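# Lift the ball off its ring with both hands

## Task

Grasp the ball between the two hands and raise it so it sits at least three fingers' width above its ring, then keep it motionless in the air, touching nothing else, at the end. The task fails if any motor of either hand shows moving in hand_stopped_by at the finish, or if anything is put or knocked off the table.

## Robot and tools

Robot: a humanoid upper body on a stand past the table's -x edge (x = 0.18 m), facing about +x. It has left_arm (on the +y side, carrying a left hand) and right_arm (on the -y side, carrying a right hand). Each hand has five fingers driven by six motors. Loose objects may occasionally get a brief push from outside.

Scene frame (used in results): z = 0 at the table top, +z up, +x away from the robot across the table, +y toward the robot's left. Positions are in metres, orientations as quaternions wxyz. Shoulders sit about 0.28 m above the pelvis (which is 0.01 to 0.14 m above the table), 0.06 m forward, and 0.10 m to either side; a hand point cannot get more than 0.62 m from its shoulder. Reported positions can be off, more so at long reach, and the body may be rotated or tilted relative to the table.

Hand point frame (used in commands): a point 0.05 m in front of the palm, where index pad and thumb tip meet in a pinch. +z runs along straight fingers, +y out of the palm, +x across the palm toward the little finger on the right hand but toward the thumb on the left hand. Straight fingers extend 0.06 to 0.07 m past the point. A wrist bracket on the little-finger side protrudes 0.03 m past the point along +y and 0.11 m across the palm; it can collide. With the thumb turned fully in front of the palm, a hand can wrap an object 0.035 to 0.08 m wide, centred on the wrist side of the point; turn the thumb before reaching the object.

Row layout: 28 numbers, each in [-1, 1], always for both arms. Order: left_arm dx, dy, dz, rx, ry, rz, then left_gripper little, ring, middle, index, thumb_bend, thumb_turn, force_limit, speed; then the same 14 for right_arm and right_gripper. dx..rz are an offset (not a pose) from that hand point's measured pose at the start of the action, in the hand point's own axes; 1.0 = 0.6 m or 180 degrees; rx, ry, rz form one rotation vector. Every row in an action is measured from that same start, not from the previous row. Optionally 14 more numbers in [0, 1] follow: stiffness scales for left_arm's 7 joints then right_arm's 7, persisting until changed.

Hand numbers are absolute targets: fingers +1 straight, -1 curled into the palm; thumb_bend +1 straight, -1 fully bent; thumb_turn +1 beside the palm, -1 in front of it. A pinch is roughly index -0.22, thumb_bend -0.75, thumb_turn -0.57. force_limit maps -1..+1 linearly to about 0..10 N at the fingertip (0..15 N for the two thumb motors) and only stops closing motors. speed maps -1..+1 to near zero..full (full travel 0.6 s); use -0.9 or lower to close gently, since fast fingers overshoot. There is no 'no change' value: to keep a hand as is, resend the last eight numbers used for it, or before any, its hand_measured six values plus hand_force_limit and hand_speed. A motor only starts when its target changes by 0.01 or more; it then runs until the target or the force limit and locks. If blocked it reads moving for the expected duration, then stalled. To squeeze harder, raise force_limit and send a target further closed than measured; to loosen, send one more open.

Tools:
- execute_actions(actions): a list of actions; each action is up to 15 rows, one per 1/30 s step, and a short table repeats its last row to fill 15 steps. An empty list just returns state and images. Each step's commanded pose is clipped to 70 mm and 16 degrees from the measured pose, so a large offset may need several actions.
- move(target, speed, blocking): target is one 28-number row whose offsets are from the pose in the last result that showed one; each hand point follows a straight path, all ending together within 0.5 to 10 s. speed is m/s, 0.002 to 0.5 (default 0.25), turning up to twice that in rad/s. Paths ignore obstacles and the other arm. Hand numbers in the row are sent at the start. blocking=false returns after 0.5 s; then use wait or stop before other motion.
- wait(seconds): 0 to 10, holds last commands, returns early if a move ends.
- stop(): brakes a running move; needs room.
- zoom_image(camera, region): region [x0, y0, x1, y1] in pixels, at most 504x504, of cam_head, cam_high (896x504) or cam_left_wrist, cam_right_wrist (504x504).
- show_instructions(): shows the reference pages.
- finished_scene(scene): ends the scene irreversibly; call only once the ball is held still and clear.

Results: state line per arm with hand point pose; Hand target lines (where the controller is heading); hand_measured, hand_stopped_by (moving, target, force, stalled, fault), hand_load_n (fingertip load, positive pushing open; near 0 on all means the grip is lost), hand_force_limit, hand_speed; joint positions; step readings with HELD marks where a row was held back; a 'pose unreachable' line when the clearance check altered a command; for move, a 'move:' line giving the ending (done, off_target, moving, held, fault), limits (paced = pose clipped, held = steps blocked), and each hand point's distance from its target.

Avoid: arms hitting or pressing each other (any part, including brackets and fingers) since a hard press ends the run; joint loads reaching the limits (22.2 N m, wrist pitch and yaw 4.45 N m, held weight included), which freeze that arm for 10 s; motors overheating (MOTOR HOT from 90 °C, arm drops at 120 °C); fast impacts, hard pushes, dropping or slipping the ball, and anything leaving the table. Before finishing, confirm no hand motor reads moving.

Each tool is called after "Emit:" by a JSON object that holds its "op" and its "data", one argument or row to a line.

Reference images:

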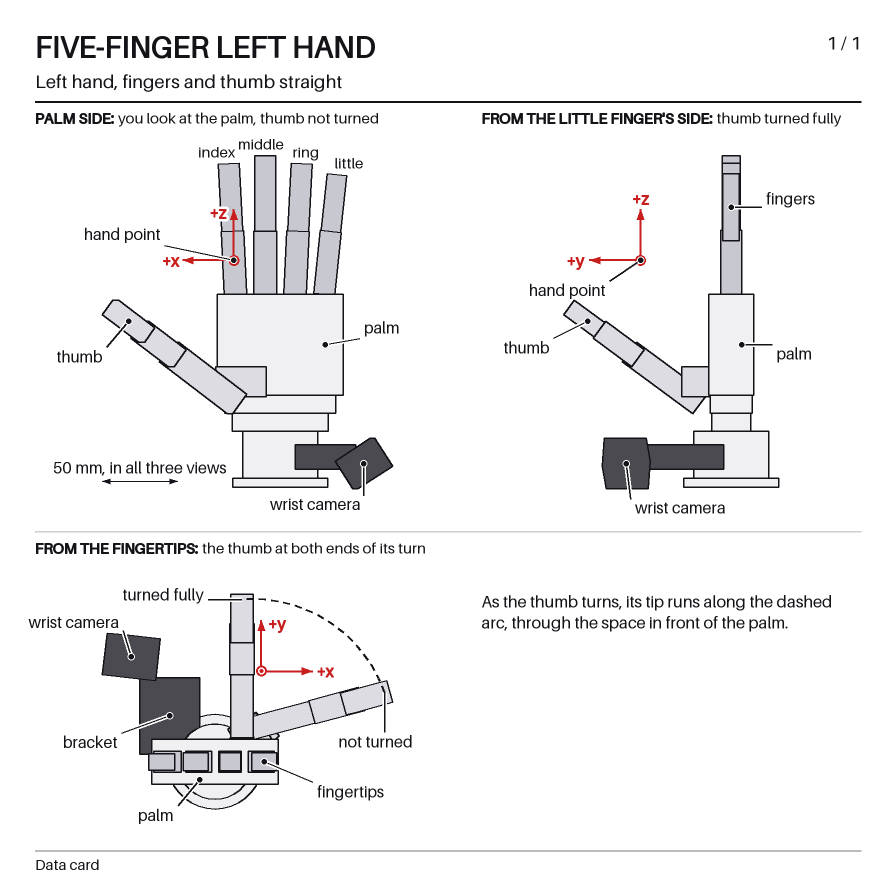

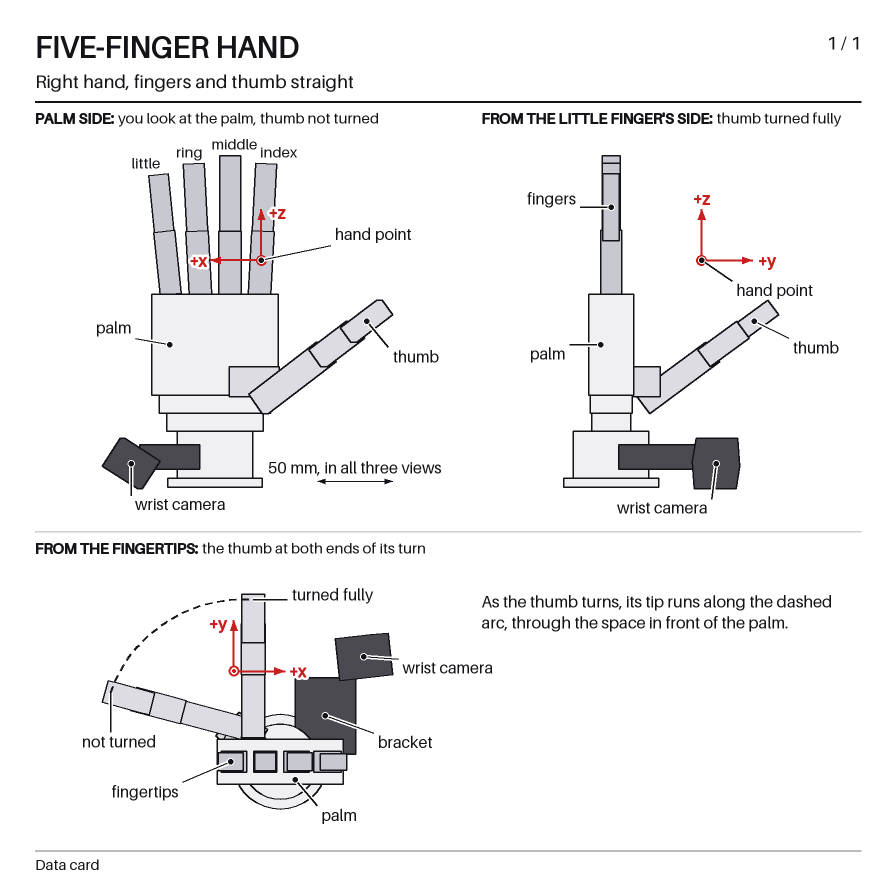

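## Session

Emit:
{"op": "execute_actions", "data": {
  "actions": []
}}

Scene clock: 0.00 s.
left_arm: end_effector_position=(+0.1178, +0.1168, +0.4507) hand_measured=(+1.000, +1.000, +1.000, +1.000, +1.000, +1.000) hand_load_n=(+0.0, +0.0, +0.0, +0.0, +0.0, +0.0) hand_stopped_by=(target, target, target, target, target, target) hand_force_limit=0.00 hand_speed=-0.80 end_effector_quat_wxyz=(-0.027, +0.069, -0.218, +0.973) | right_arm: end_effector_position=(+0.1536, -0.0906, +0.4452) hand_measured=(+1.000, +1.000, +1.000, +1.000, +1.000, +1.000) hand_load_n=(+0.0, +0.0, +0.0, +0.0, +0.0, +0.0) hand_stopped_by=(target, target, target, target, target, target) hand_force_limit=0.00 hand_speed=-0.80 end_effector_quat_wxyz=(+0.969, -0.119, +0.040, +0.213)
Joint positions: left_arm=[-0.025  0.598  0.256 -0.654 -0.529 -1.002 -0.272] | right_arm=[-0.02  -0.396 -0.127 -0.641  0.596 -1.032  0.365]
Joint velocities: left_arm=[-0.015  0.    -0.015 -0.002  0.002  0.     0.   ] | right_arm=[ 0.021 -0.009 -0.009  0.005  0.003  0.     0.   ]
Motor temperatures (°C, as the motors report them): left_arm=[43 39 40 36 40 27 30] | right_arm=[40 37 40 37 39 29 31]
Hand target (left_arm): +0.118, +0.117, +0.451; -0.027, +0.069, -0.218, +0.973
Hand target (right_arm): +0.154, -0.091, +0.445; +0.969, -0.119, +0.040, +0.213
Joint stiffness scale: left_arm=[1. 1. 1. 1. 1. 1. 1.] | right_arm=[1. 1. 1. 1. 1. 1. 1.]

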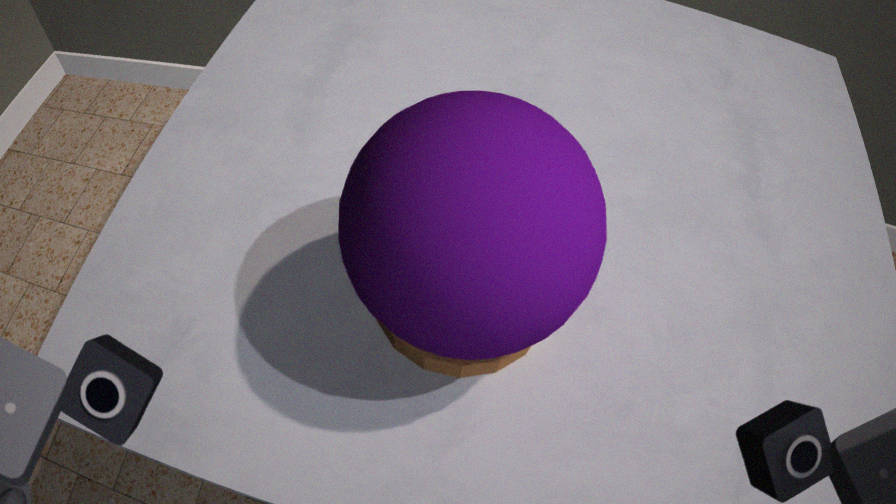

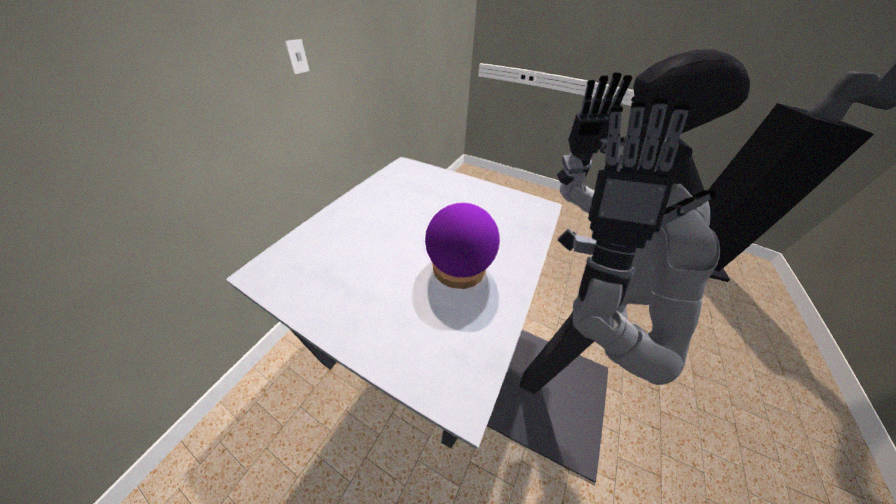

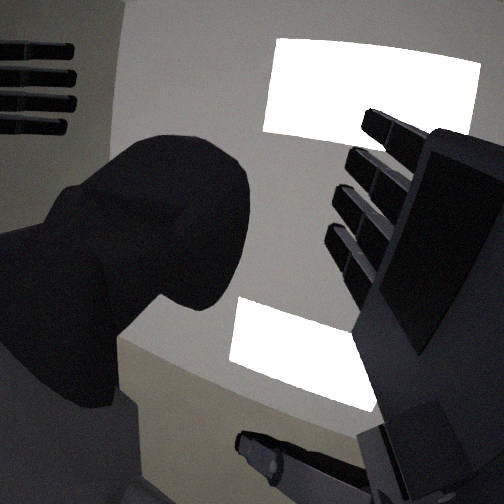

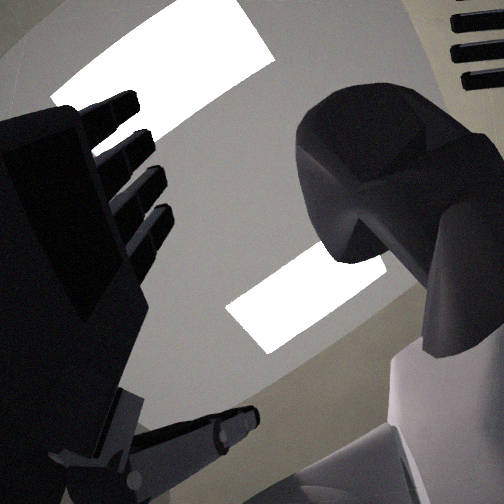

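Emit:
{"op": "move", "data": {
  "target": [-0.365,-0.028,-0.393,0.094,-0.446,-0.121,1,1,1,1,1,1,0,-0.8,0.161,-0.258,-0.423,0.166,0.463,-0.047,1,1,1,1,1,1,0,-0.8]
}}

Scene clock: 16.47 s.
left_arm: end_effector_position=(+0.3007, +0.2593, +0.2220) hand_measured=(+1.000, +1.000, +1.000, +1.000, +1.000, +1.000) hand_load_n=(+0.0, +0.0, +0.0, +0.0, +0.0, +0.0) hand_stopped_by=(target, target, target, target, target, target) hand_force_limit=0.00 hand_speed=-0.80 end_effector_quat_wxyz=(-0.027, +0.704, -0.005, +0.709) | right_arm: end_effector_position=(+0.2999, -0.2582, +0.2237) hand_measured=(+1.000, +1.000, +1.000, +1.000, +1.000, +1.000) hand_load_n=(+0.0, +0.0, +0.0, +0.0, +0.0, +0.0) hand_stopped_by=(target, target, target, target, target, target) hand_force_limit=0.00 hand_speed=-0.80 end_effector_quat_wxyz=(+0.715, +0.007, +0.699, -0.009)
Joint positions: left_arm=[ 0.287  0.809  0.093 -0.196 -0.784 -0.342 -0.148] | right_arm=[ 0.473 -0.167 -0.845 -0.292  0.655 -0.095  0.633]
Joint velocities: left_arm=[ 0.003  0.003  0.003  0.    -0.002  0.007  0.   ] | right_arm=[ 0.012 -0.003  0.     0.002  0.     0.002 -0.001]
Motor temperatures (°C, as the motors report them): left_arm=[44 40 40 36 40 28 30] | right_arm=[40 38 40 37 39 29 31]
Hand target (left_arm): +0.301, +0.260, +0.222; -0.026, +0.705, -0.003, +0.709
Hand target (right_arm): +0.300, -0.259, +0.223; +0.713, +0.005, +0.701, -0.012
Off the commanded pose (left_arm): 0.011 m, 3 deg.
Off the commanded pose (right_arm): 0.008 m, 2 deg.
Joint stiffness scale: left_arm=[1. 1. 1. 1. 1. 1. 1.] | right_arm=[1. 1. 1. 1. 1. 1. 1.]
joint sent to its limit (right arm) — the command would take joint 1 (shoulder pitch) past its upper limit, so that joint was sent only as far as its limit.
move: off_target (left_arm, right_arm)

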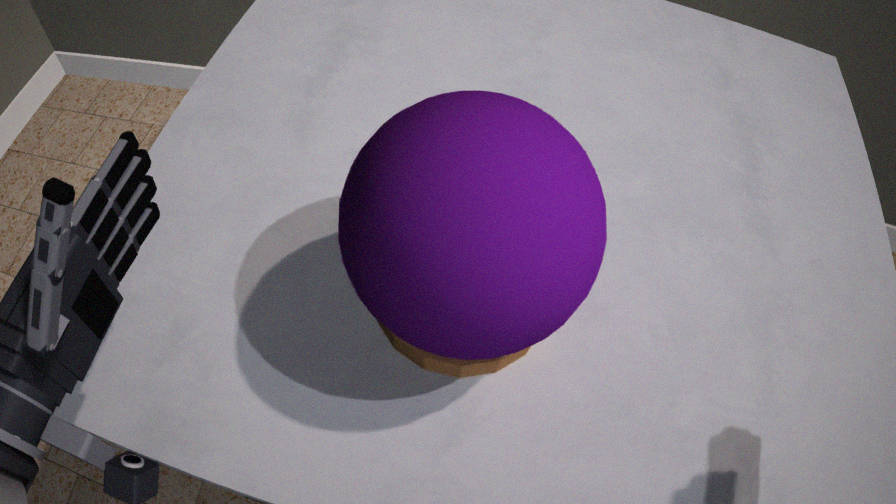

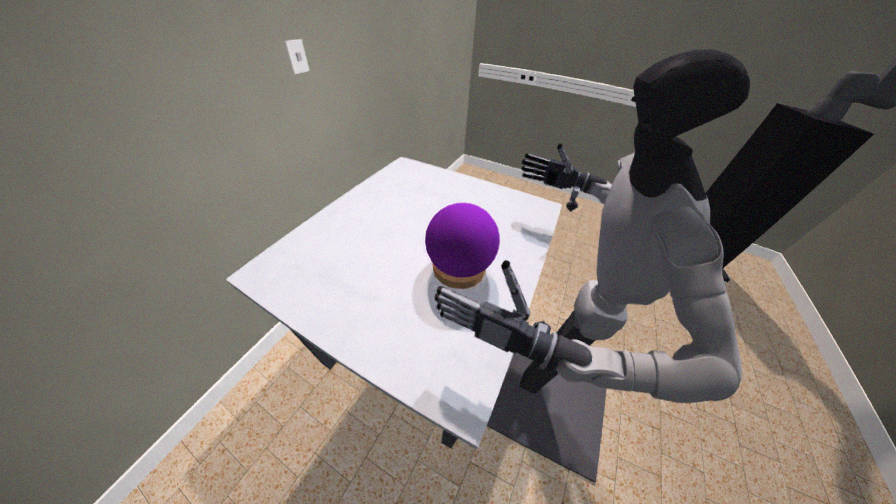

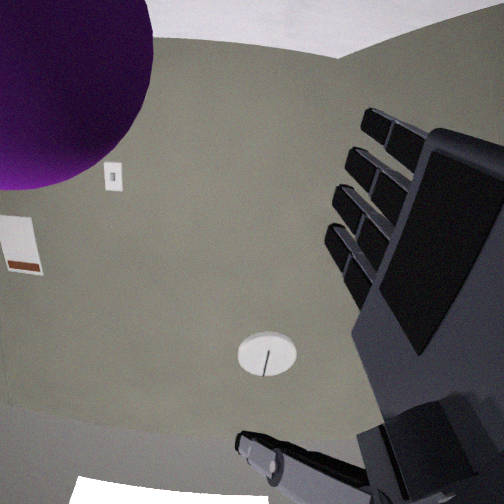

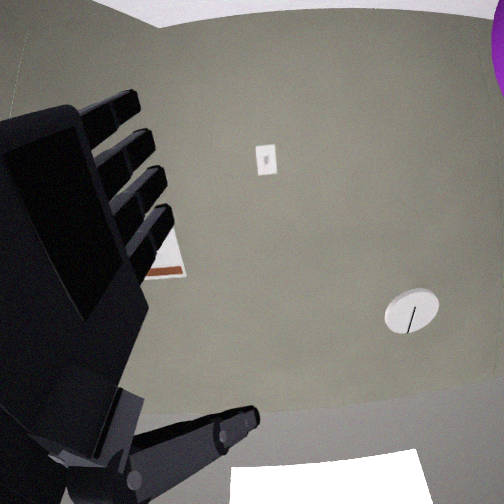

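Emit:
{"op": "move", "data": {
  "target": [-0.12,0.04,0.18,0,0,0,1,1,1,1,1,1,0,-0.8,0.12,0.22,0.18,0,0,0,1,1,1,1,1,1,0,-0.8],
  "speed": 0.15
}}

Scene clock: 23.77 s.
left_arm: end_effector_position=(+0.4061, +0.2420, +0.1467) hand_measured=(+1.000, +1.000, +1.000, +1.000, +1.000, +1.000) hand_load_n=(+0.0, +0.0, +0.0, +0.0, +0.0, +0.0) hand_stopped_by=(target, target, target, target, target, target) hand_force_limit=0.00 hand_speed=-0.80 end_effector_quat_wxyz=(-0.030, +0.706, +0.005, +0.707) | right_arm: end_effector_position=(+0.4091, -0.1232, +0.1497) hand_measured=(+1.000, +1.000, +1.000, +1.000, +1.000, +1.000) hand_load_n=(+0.0, +0.0, +0.0, +0.0, +0.0, +0.0) hand_stopped_by=(target, target, target, target, target, target) hand_force_limit=0.00 hand_speed=-0.80 end_effector_quat_wxyz=(+0.710, +0.006, +0.704, -0.004)
Joint positions: left_arm=[-0.387  0.48  -0.13   0.626 -0.529 -0.498 -0.22 ] | right_arm=[ 0.019  0.005 -0.341 -0.004  0.081 -0.266  0.154]
Joint velocities: left_arm=[-0.002  0.    -0.003 -0.011  0.009 -0.004  0.   ] | right_arm=[-0.006 -0.003  0.003  0.006 -0.009  0.    -0.001]
Motor temperatures (°C, as the motors report them): left_arm=[44 40 41 36 40 28 30] | right_arm=[40 38 40 38 39 29 31]
Hand target (left_arm): +0.407, +0.241, +0.147; -0.029, +0.705, +0.003, +0.708
Hand target (right_arm): +0.409, -0.123, +0.149; +0.710, +0.005, +0.704, -0.007
Off the commanded pose (left_arm): 0.005 m, 1 deg.
Off the commanded pose (right_arm): 0.008 m, 1 deg.
Joint stiffness scale: left_arm=[1. 1. 1. 1. 1. 1. 1.] | right_arm=[1. 1. 1. 1. 1. 1. 1.]
move: off_target (left_arm, right_arm)

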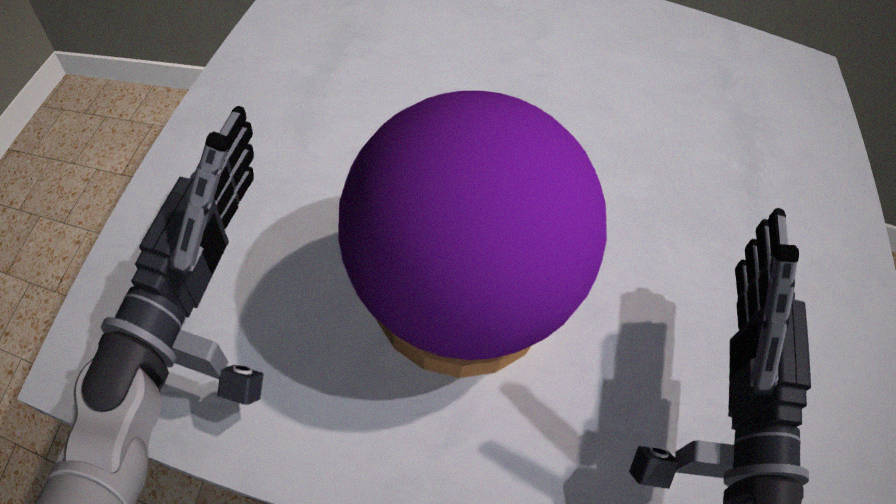

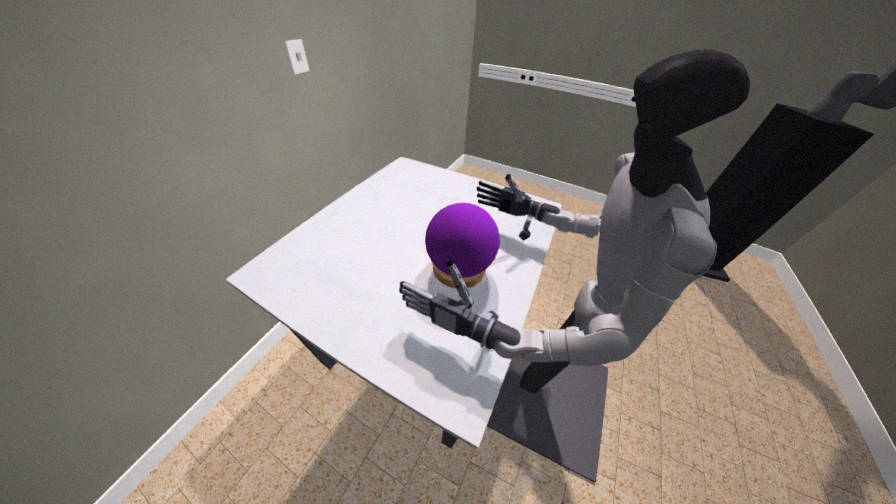

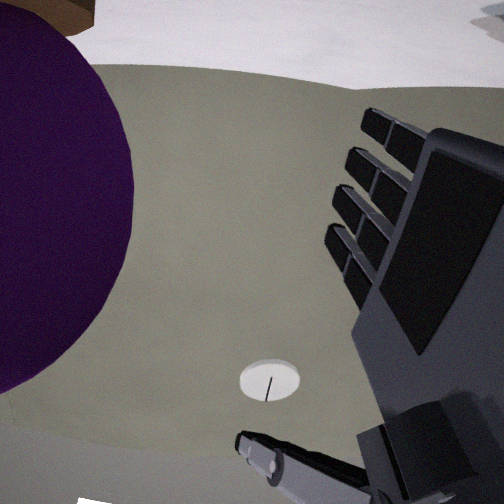

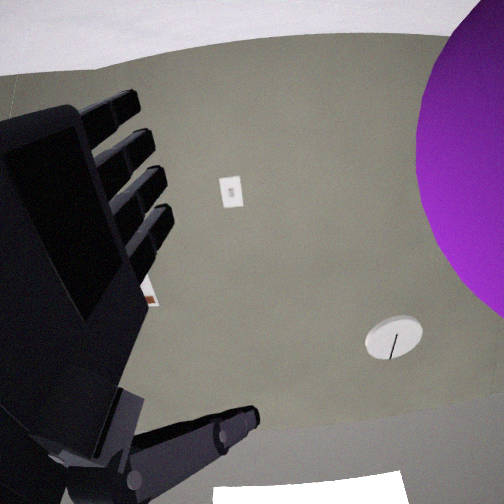

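Emit:
{"op": "move", "data": {
  "target": [0,0.14,0.03,0.07,0,0,0.7,0.7,0.7,0.7,1,1,0,0,0,0.19,0.08,-0.07,0,0,0.7,0.7,0.7,0.7,1,1,0,0],
  "speed": 0.08
}}

Scene clock: 30.90 s.
left_arm: end_effector_position=(+0.4218, +0.1570, +0.1375) hand_measured=(+0.700, +0.700, +0.700, +0.700, +1.000, +1.000) hand_load_n=(+0.0, +0.0, +0.0, +0.0, +0.0, +0.0) hand_stopped_by=(target, target, target, target, target, target) hand_force_limit=0.00 hand_speed=0.00 end_effector_quat_wxyz=(-0.103, +0.704, +0.082, +0.698) | right_arm: end_effector_position=(+0.4569, -0.0069, +0.1506) hand_measured=(+0.700, +0.700, +0.700, +0.700, +1.000, +1.000) hand_load_n=(+0.0, +0.0, +0.0, +0.0, +0.0, +0.0) hand_stopped_by=(target, target, target, target, target, target) hand_force_limit=0.00 hand_speed=0.00 end_effector_quat_wxyz=(+0.705, -0.072, +0.701, +0.076)
Joint positions: left_arm=[-0.329  0.187 -0.324  0.361 -0.188 -0.338  0.417] | right_arm=[-0.312  0.005 -0.137  0.27  -0.029 -0.232  0.066]
Joint velocities: left_arm=[0.    0.003 0.003 0.002 0.005 0.    0.003] | right_arm=[-0.003 -0.014 -0.006 -0.008  0.005  0.    -0.002]
Motor temperatures (°C, as the motors report them): left_arm=[44 40 41 36 40 29 30] | right_arm=[40 38 40 38 39 30 31]
Hand target (left_arm): +0.422, +0.157, +0.137; -0.105, +0.704, +0.080, +0.698
Hand target (right_arm): +0.457, -0.007, +0.150; +0.705, -0.073, +0.701, +0.074
Off the commanded pose (left_arm): 0.009 m, 1 deg.
Off the commanded pose (right_arm): 0.004 m, 0 deg.
Joint stiffness scale: left_arm=[1. 1. 1. 1. 1. 1. 1.] | right_arm=[1. 1. 1. 1. 1. 1. 1.]
move: off_target (left_arm, right_arm)

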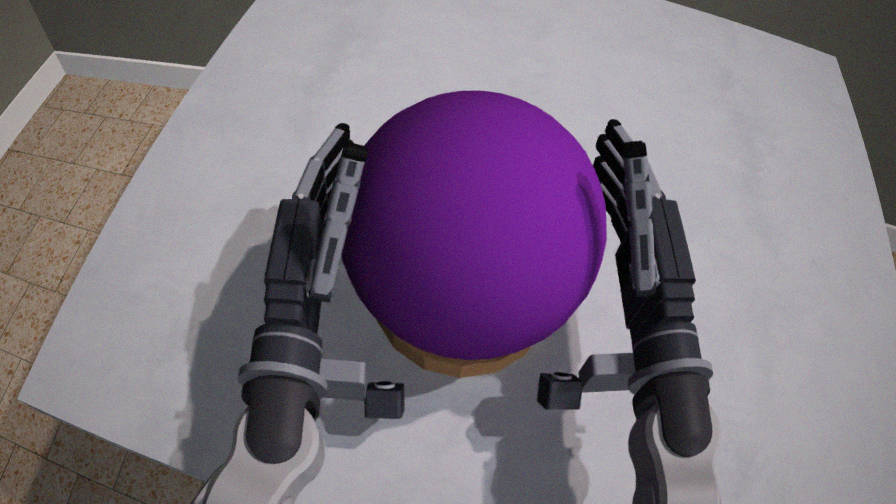

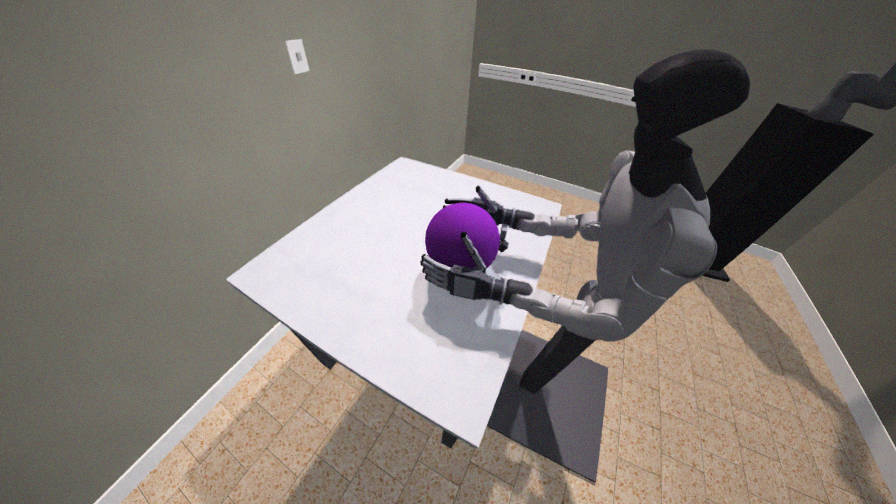

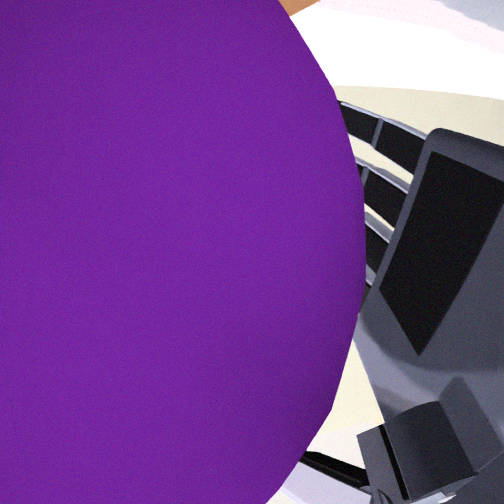

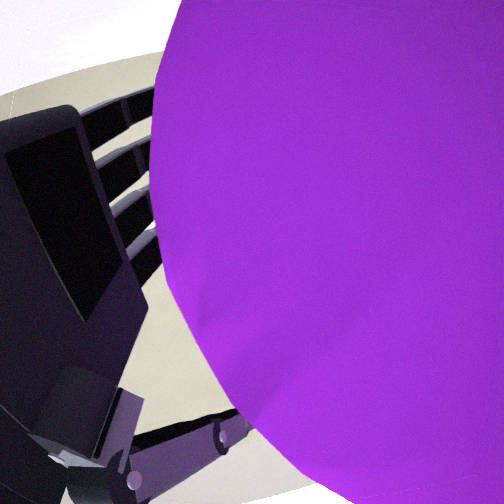

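Good; close in.

Emit:
{"op": "move", "data": {
  "target": [0,0.06,0,0,0,0,0.7,0.7,0.7,0.7,1,1,0,0,0.018,0.07,0,0,0,0,0.7,0.7,0.7,0.7,1,1,0,0],
  "speed": 0.02
}}

Scene clock: 35.87 s.
left_arm: end_effector_position=(+0.4281, +0.1516, +0.1419) hand_measured=(+0.700, +0.700, +0.700, +0.700, +1.000, +1.000) hand_load_n=(+0.0, +0.0, +0.0, +0.0, +0.0, +0.5) hand_stopped_by=(target, target, target, target, target, target) hand_force_limit=0.00 hand_speed=0.00 end_effector_quat_wxyz=(-0.128, +0.694, +0.113, +0.700) | right_arm: end_effector_position=(+0.4537, +0.0096, +0.1433) hand_measured=(+0.700, +0.700, +0.700, +0.700, +1.000, +1.000) hand_load_n=(+0.0, +0.0, +0.0, +0.0, +0.0, +0.0) hand_stopped_by=(target, target, target, target, target, target) hand_force_limit=0.00 hand_speed=0.00 end_effector_quat_wxyz=(+0.713, -0.050, +0.698, +0.050)
Joint positions: left_arm=[-0.374  0.142 -0.384  0.404 -0.164 -0.355  0.572] | right_arm=[-0.321 -0.018  0.045  0.368 -0.006 -0.333 -0.18 ]
Joint velocities: left_arm=[-0.008  0.006 -0.032  0.011 -0.031 -0.009  0.027] | right_arm=[-0.014 -0.025  0.032  0.011  0.038 -0.001 -0.032]
Motor temperatures (°C, as the motors report them): left_arm=[45 40 40 37 40 29 30] | right_arm=[41 38 40 38 39 30 31]
Hand target (left_arm): +0.428, +0.122, +0.136; -0.103, +0.705, +0.082, +0.697
Hand target (right_arm): +0.447, +0.033, +0.140; +0.705, -0.073, +0.701, +0.074
Off the commanded pose (left_arm): 0.030 m, 5 deg.
Off the commanded pose (right_arm): 0.025 m, 4 deg.
Joint stiffness scale: left_arm=[1. 1. 1. 1. 1. 1. 1.] | right_arm=[1. 1. 1. 1. 1. 1. 1.]
move: off_target (left_arm, right_arm)

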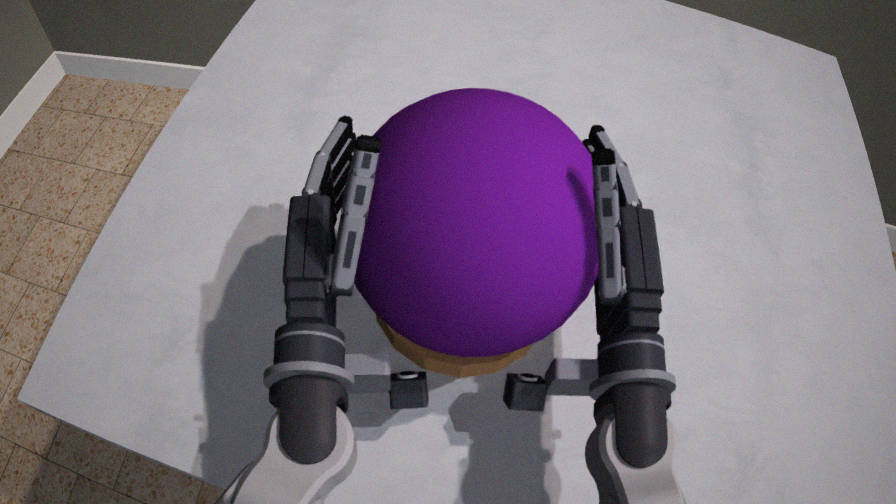

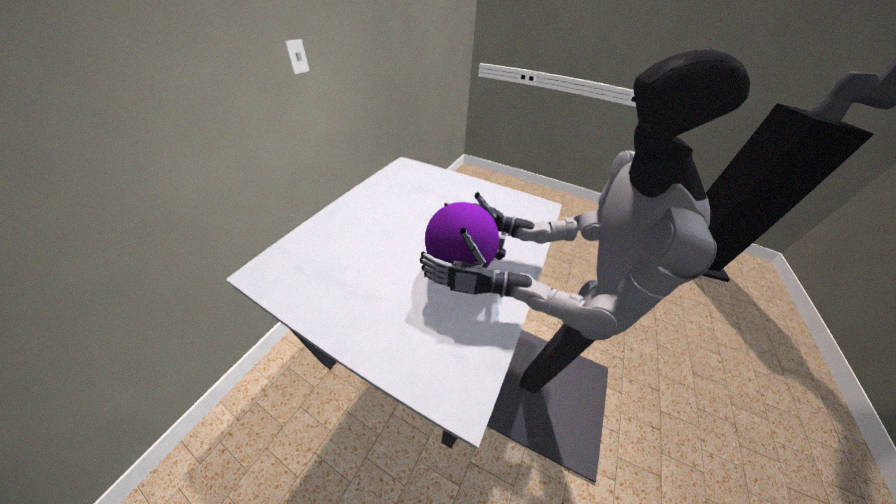

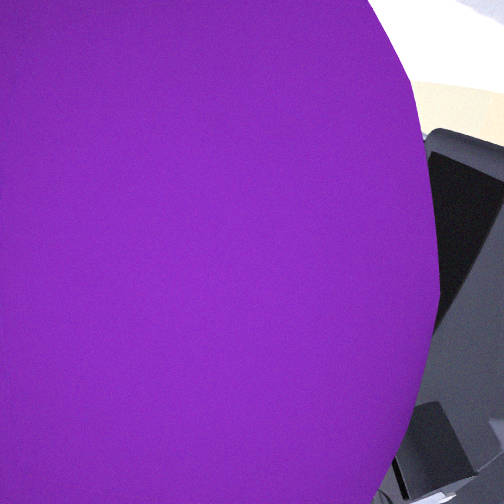

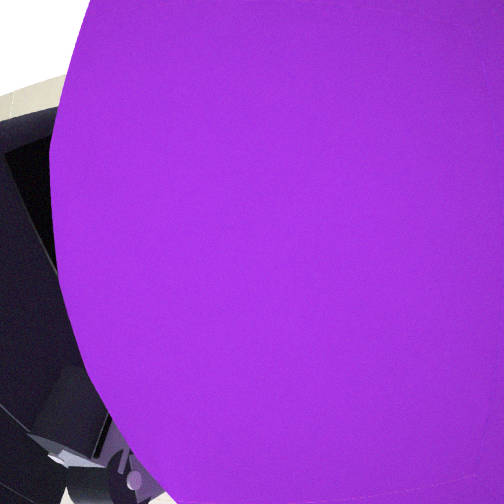

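Emit:
{"op": "execute_actions", "data": {
  "actions": [
    [[0,0.03,0,-0.035,0,0,0.1,0.1,0.1,0.1,1,1,-0.2,-0.5,0,0.03,0,-0.03,0,0,0.1,0.1,0.1,0.1,1,1,-0.2,-0.5]],
    [[0,0.03,0,-0.01,0,0,0.1,0.1,0.1,0.1,1,1,-0.2,-0.5,0,0.03,0,-0.01,0,0,0.1,0.1,0.1,0.1,1,1,-0.2,-0.5]],
    [[0.03,0.035,0,-0.01,0,0,0.1,0.1,0.1,0.1,1,1,-0.2,-0.5,-0.03,0.035,0,-0.01,0,0,0.1,0.1,0.1,0.1,1,1,-0.2,-0.5]],
    [[0.04,0.035,0,-0.01,0,0,0.1,0.1,0.1,0.1,1,1,-0.2,-0.5,-0.04,0.035,0,-0.01,0,0,0.1,0.1,0.1,0.1,1,1,-0.2,-0.5]]
  ]
}}

Scene clock: 46.33 s.
left_arm: end_effector_position=(+0.4483, +0.1570, +0.1776) hand_measured=(+0.100, +0.178, +0.344, +0.204, +1.000, +1.000) hand_load_n=(+0.0, +1.0, +0.0, +0.0, +0.0, +0.0) hand_stopped_by=(target, force, force, force, target, target) hand_force_limit=-0.20 hand_speed=-0.50 end_effector_quat_wxyz=(-0.144, +0.695, +0.107, +0.696) | right_arm: end_effector_position=(+0.4674, +0.0068, +0.1815) hand_measured=(+0.260, +0.482, +0.510, +0.342, +1.000, +1.000) hand_load_n=(+7.0, +0.0, +0.0, +0.0, +0.0, +0.0) hand_stopped_by=(force, force, force, force, target, target) hand_force_limit=-0.20 hand_speed=-0.50 end_effector_quat_wxyz=(+0.714, -0.042, +0.698, +0.020)
Joint positions: left_arm=[-0.442  0.216 -0.396  0.181 -0.225 -0.08   0.634] | right_arm=[-0.332 -0.077  0.12   0.078  0.026 -0.028 -0.306]
Joint velocities: left_arm=[-0.02  -0.003 -0.012 -0.003  0.008  0.001  0.   ] | right_arm=[ 0.002 -0.023  0.025  0.009  0.023  0.    -0.027]
Motor temperatures (°C, as the motors report them): left_arm=[46 40 41 37 40 28 31] | right_arm=[43 38 41 38 39 30 32]
Hand target (left_arm): +0.450, +0.138, +0.183; -0.121, +0.695, +0.096, +0.703
Hand target (right_arm): +0.459, +0.029, +0.185; +0.714, -0.059, +0.696, +0.050
Off the commanded pose (left_arm): 0.019 m, 3 deg.
Off the commanded pose (right_arm): 0.023 m, 4 deg.
Joint stiffness scale: left_arm=[1. 1. 1. 1. 1. 1. 1.] | right_arm=[1. 1. 1. 1. 1. 1. 1.]
Step readings (end_effector_position; steps 1 to 15: 1st action; 16 to 30: 2nd action; 31 to 45: 3rd action; 46 to 60: 4th action):
0: left_arm (+0.4282, +0.1517, +0.1419) | right_arm (+0.4538, +0.0096, +0.1434)
1: left_arm (+0.4282, +0.1517, +0.1419) | right_arm (+0.4538, +0.0096, +0.1434)
2: left_arm (+0.4283, +0.1516, +0.1419) | right_arm (+0.4537, +0.0098, +0.1435)
4: left_arm (+0.4300, +0.1498, +0.1435) | right_arm (+0.4537, +0.0116, +0.1449)
8: left_arm (+0.4336, +0.1487, +0.1469) | right_arm (+0.4557, +0.0126, +0.1471)
15: left_arm (+0.4336, +0.1558, +0.1440) | right_arm (+0.4586, +0.0098, +0.1487)
16: left_arm (+0.4342, +0.1560, +0.1441) | right_arm (+0.4590, +0.0099, +0.1491)
17: left_arm (+0.4348, +0.1572, +0.1443) | right_arm (+0.4593, +0.0096, +0.1490)
19: left_arm (+0.4374, +0.1594, +0.1443) | right_arm (+0.4609, +0.0088, +0.1484)
23: left_arm (+0.4390, +0.1622, +0.1444) | right_arm (+0.4608, +0.0090, +0.1487)
30: left_arm (+0.4389, +0.1622, +0.1445) | right_arm (+0.4607, +0.0090, +0.1489)
31: left_arm (+0.4389, +0.1622, +0.1445) | right_arm (+0.4607, +0.0090, +0.1489)
32: left_arm (+0.4390, +0.1622, +0.1444) | right_arm (+0.4608, +0.0090, +0.1489)
34: left_arm (+0.4400, +0.1623, +0.1446) | right_arm (+0.4613, +0.0087, +0.1499)
38: left_arm (+0.4427, +0.1607, +0.1581) | right_arm (+0.4617, +0.0078, +0.1552)
45: left_arm (+0.4436, +0.1597, +0.1599) | right_arm (+0.4633, +0.0077, +0.1607)
46: left_arm (+0.4434, +0.1596, +0.1590) | right_arm (+0.4633, +0.0077, +0.1609)
47: left_arm (+0.4434, +0.1599, +0.1584) | right_arm (+0.4633, +0.0081, +0.1612)
49: left_arm (+0.4439, +0.1589, +0.1607) | right_arm (+0.4643, +0.0081, +0.1645)
53: left_arm (+0.4477, +0.1565, +0.1792) | right_arm (+0.4669, +0.0060, +0.1828)
60: end_effector_position above

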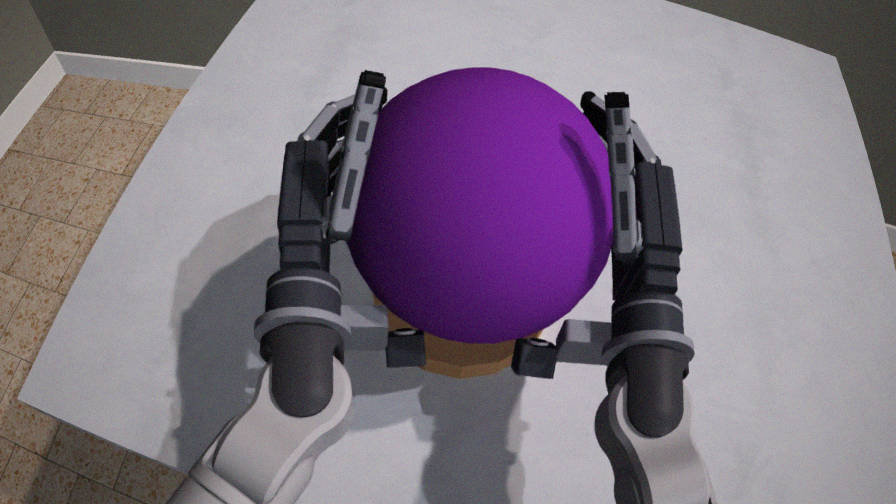

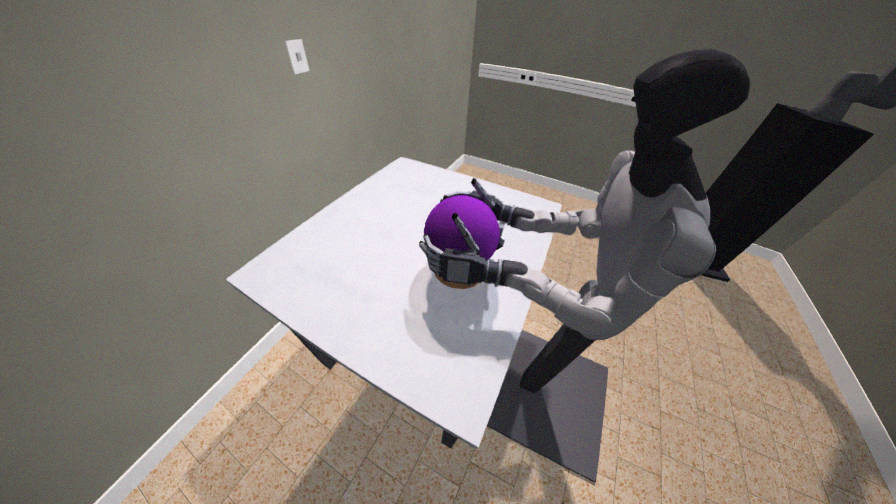

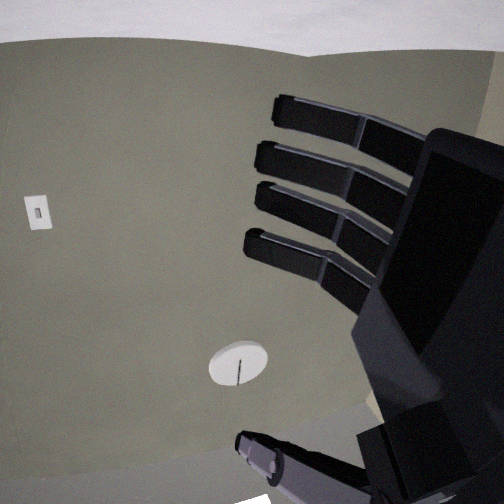

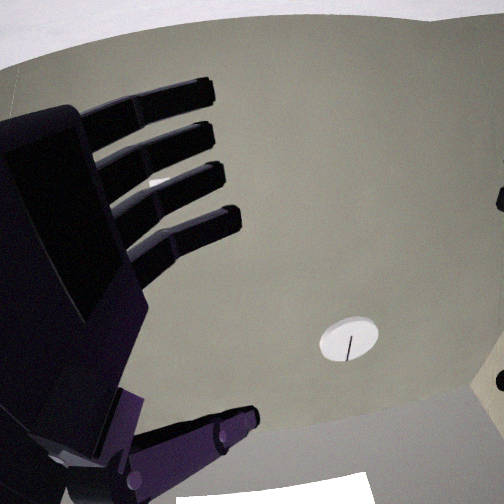

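Slipped a bit, now cradled by brackets. Continue.

Emit:
{"op": "execute_actions", "data": {
  "actions": [
    [[0.04,0.035,-0.01,-0.02,0,0,0.1,0.1,0.1,0.1,1,1,-0.2,-0.5,-0.04,0.035,-0.01,-0.025,0,0,0.1,0.1,0.1,0.1,1,1,-0.2,-0.5]],
    [[0.04,0.035,-0.01,-0.02,0,0,0.1,0.1,0.1,0.1,1,1,-0.2,-0.5,-0.04,0.035,-0.01,-0.025,0,0,0.1,0.1,0.1,0.1,1,1,-0.2,-0.5]],
    [[0.04,0.035,-0.01,-0.02,0,0,0.1,0.1,0.1,0.1,1,1,-0.2,-0.5,-0.04,0.035,-0.01,-0.025,0,0,0.1,0.1,0.1,0.1,1,1,-0.2,-0.5]],
    [[0.04,0.035,-0.01,-0.02,0,0,0.1,0.1,0.1,0.1,1,1,-0.2,-0.5,-0.04,0.035,-0.01,-0.025,0,0,0.1,0.1,0.1,0.1,1,1,-0.2,-0.5]]
  ]
}}

Emit:
{"op": "wait", "data": {
  "seconds": 2
}}

Scene clock: 55.13 s.
left_arm: end_effector_position=(+0.4529, +0.1409, +0.2608) hand_measured=(+0.100, +0.178, +0.344, +0.204, +1.000, +1.000) hand_load_n=(+0.0, +2.5, +0.0, +0.0, +0.0, +0.0) hand_stopped_by=(target, force, force, force, target, target) hand_force_limit=-0.20 hand_speed=-0.50 end_effector_quat_wxyz=(-0.157, +0.701, +0.076, +0.692) | right_arm: end_effector_position=(+0.4680, +0.0013, +0.2626) hand_measured=(+0.260, +0.482, +0.510, +0.342, +1.000, +1.000) hand_load_n=(+5.5, +0.0, +0.0, +0.0, +0.0, +0.0) hand_stopped_by=(force, force, force, force, target, target) hand_force_limit=-0.20 hand_speed=-0.50 end_effector_quat_wxyz=(+0.710, -0.080, +0.700, -0.020)
Joint positions: left_arm=[-0.566  0.286 -0.356 -0.336 -0.325  0.554  0.736] | right_arm=[-0.44  -0.191  0.112 -0.484  0.065  0.672 -0.34 ]
Joint velocities: left_arm=[ 0.003  0.     0.    -0.012  0.008  0.     0.   ] | right_arm=[-0.011  0.003 -0.006  0.003  0.003  0.     0.   ]
Motor temperatures (°C, as the motors report them): left_arm=[47 40 41 38 40 29 31] | right_arm=[44 38 41 40 39 31 32]
Hand target (left_arm): +0.452, +0.120, +0.262; -0.128, +0.705, +0.061, +0.695
Hand target (right_arm): +0.458, +0.025, +0.263; +0.707, -0.100, +0.700, +0.021
Off the commanded pose (left_arm): 0.020 m, 4 deg.
Off the commanded pose (right_arm): 0.026 m, 5 deg.
Joint stiffness scale: left_arm=[1. 1. 1. 1. 1. 1. 1.] | right_arm=[1. 1. 1. 1. 1. 1. 1.]
Step readings (end_effector_position; steps 1 to 15: 1st action; 16 to 30: 2nd action; 31 to 45: 3rd action; 46 to 60: 4th action):
0: left_arm (+0.4483, +0.1570, +0.1775) | right_arm (+0.4674, +0.0067, +0.1815)
1: left_arm (+0.4483, +0.1570, +0.1775) | right_arm (+0.4674, +0.0067, +0.1815)
2: left_arm (+0.4483, +0.1570, +0.1775) | right_arm (+0.4675, +0.0067, +0.1815)
4: left_arm (+0.4477, +0.1557, +0.1808) | right_arm (+0.4668, +0.0062, +0.1844)
8: left_arm (+0.4485, +0.1527, +0.1995) | right_arm (+0.4665, +0.0046, +0.2023)
15: left_arm (+0.4490, +0.1528, +0.1980) | right_arm (+0.4671, +0.0049, +0.2008)
16: left_arm (+0.4490, +0.1528, +0.1979) | right_arm (+0.4671, +0.0049, +0.2007)
17: left_arm (+0.4490, +0.1527, +0.1978) | right_arm (+0.4671, +0.0049, +0.2006)
19: left_arm (+0.4484, +0.1514, +0.2011) | right_arm (+0.4663, +0.0046, +0.2030)
23: left_arm (+0.4494, +0.1487, +0.2194) | right_arm (+0.4664, +0.0034, +0.2213)
30: left_arm (+0.4500, +0.1487, +0.2187) | right_arm (+0.4671, +0.0035, +0.2207)
31: left_arm (+0.4500, +0.1487, +0.2187) | right_arm (+0.4671, +0.0035, +0.2207)
32: left_arm (+0.4500, +0.1486, +0.2185) | right_arm (+0.4670, +0.0035, +0.2204)
34: left_arm (+0.4493, +0.1471, +0.2201) | right_arm (+0.4661, +0.0032, +0.2215)
38: left_arm (+0.4506, +0.1449, +0.2398) | right_arm (+0.4666, +0.0023, +0.2412)
45: left_arm (+0.4513, +0.1450, +0.2398) | right_arm (+0.4673, +0.0024, +0.2414)
46: left_arm (+0.4513, +0.1450, +0.2398) | right_arm (+0.4673, +0.0024, +0.2414)
47: left_arm (+0.4513, +0.1449, +0.2395) | right_arm (+0.4673, +0.0024, +0.2410)
49: left_arm (+0.4509, +0.1432, +0.2399) | right_arm (+0.4666, +0.0022, +0.2411)
53: left_arm (+0.4522, +0.1411, +0.2608) | right_arm (+0.4672, +0.0014, +0.2624)
60: end_effector_position above

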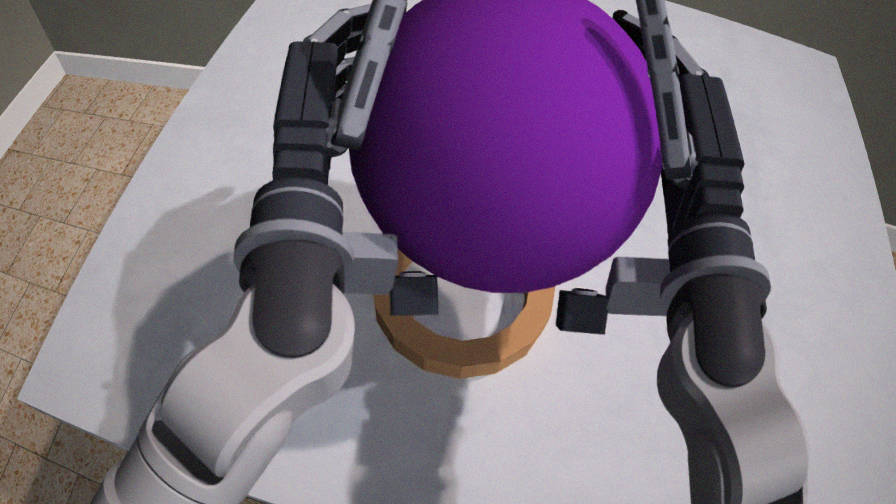

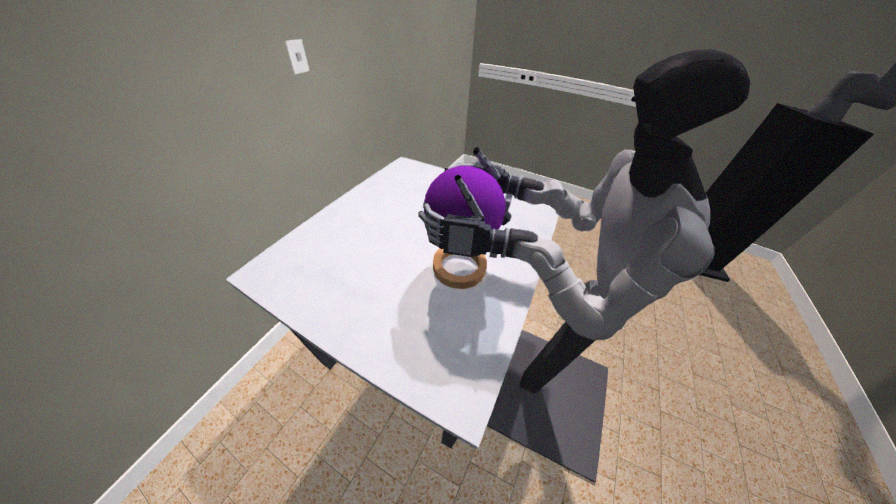

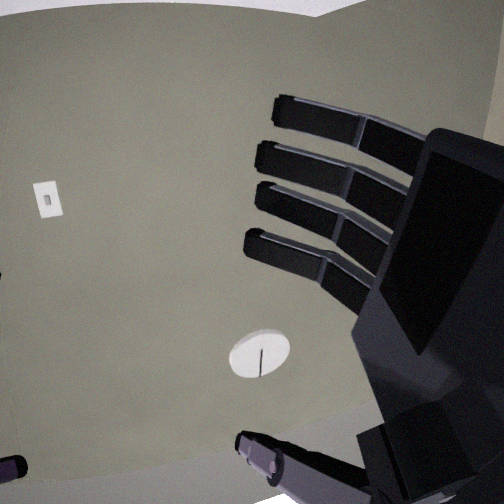

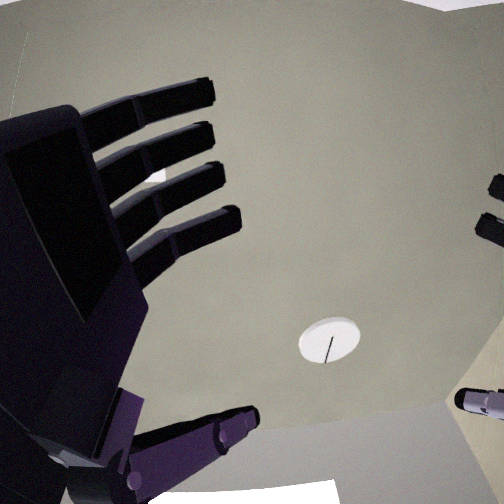

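Scene clock: 57.13 s.
left_arm: end_effector_position=(+0.4529, +0.1409, +0.2608) hand_measured=(+0.100, +0.178, +0.344, +0.204, +1.000, +1.000) hand_load_n=(+0.0, +2.5, +0.0, +0.0, +0.0, +0.0) hand_stopped_by=(target, force, force, force, target, target) hand_force_limit=-0.20 hand_speed=-0.50 end_effector_quat_wxyz=(-0.157, +0.701, +0.076, +0.692) | right_arm: end_effector_position=(+0.4680, +0.0013, +0.2626) hand_measured=(+0.260, +0.482, +0.510, +0.342, +1.000, +1.000) hand_load_n=(+5.5, +0.0, +0.0, +0.0, +0.0, +0.0) hand_stopped_by=(force, force, force, force, target, target) hand_force_limit=-0.20 hand_speed=-0.50 end_effector_quat_wxyz=(+0.710, -0.080, +0.700, -0.020)
Joint positions: left_arm=[-0.566  0.286 -0.356 -0.336 -0.325  0.554  0.736] | right_arm=[-0.44  -0.191  0.112 -0.484  0.065  0.672 -0.34 ]
Joint velocities: left_arm=[ 0.003  0.011 -0.012  0.003 -0.006  0.     0.   ] | right_arm=[-0.002 -0.003 -0.011 -0.003  0.006  0.     0.   ]
Motor temperatures (°C, as the motors report them): left_arm=[48 40 41 38 40 29 31] | right_arm=[44 38 41 40 39 31 32]
Hand target (left_arm): +0.452, +0.120, +0.262; -0.128, +0.705, +0.061, +0.695
Hand target (right_arm): +0.458, +0.025, +0.263; +0.707, -0.100, +0.700, +0.021
Off the commanded pose (left_arm): 0.020 m, 4 deg.
Off the commanded pose (right_arm): 0.026 m, 5 deg.
Joint stiffness scale: left_arm=[1. 1. 1. 1. 1. 1. 1.] | right_arm=[1. 1. 1. 1. 1. 1. 1.]
wait: 2.00 s; at rest by 0.17 s

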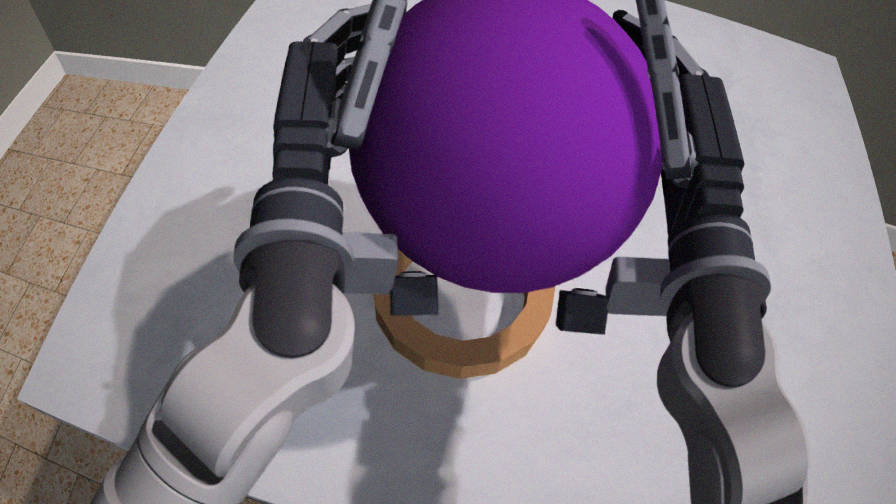

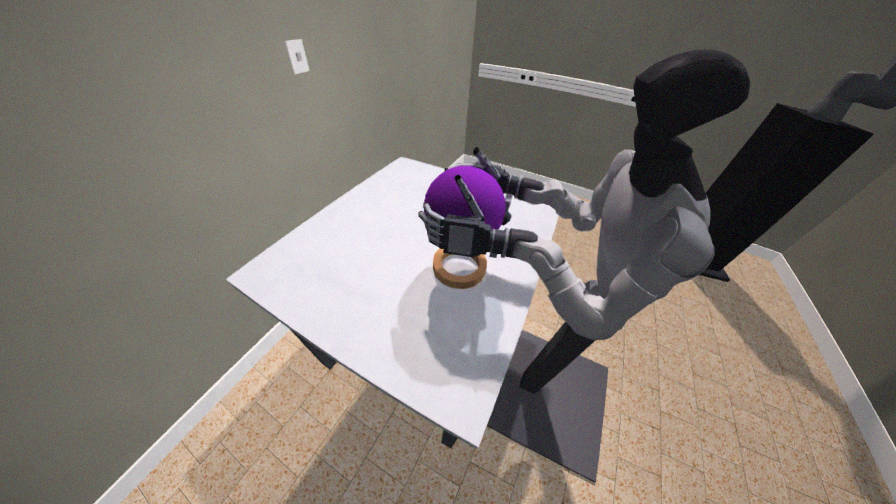

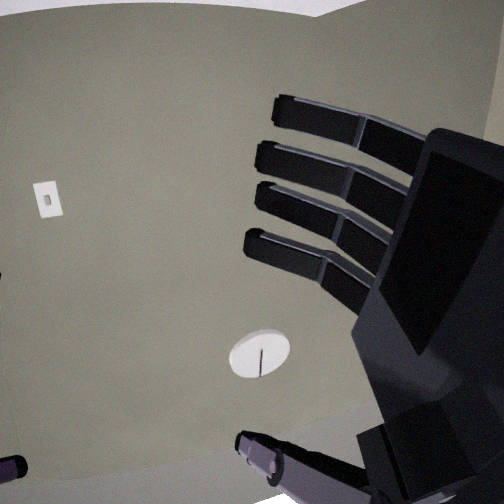

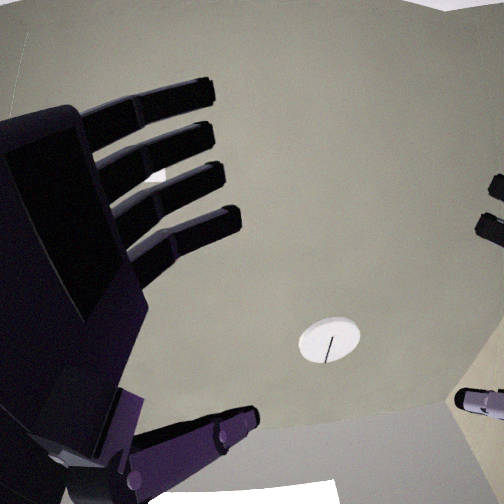

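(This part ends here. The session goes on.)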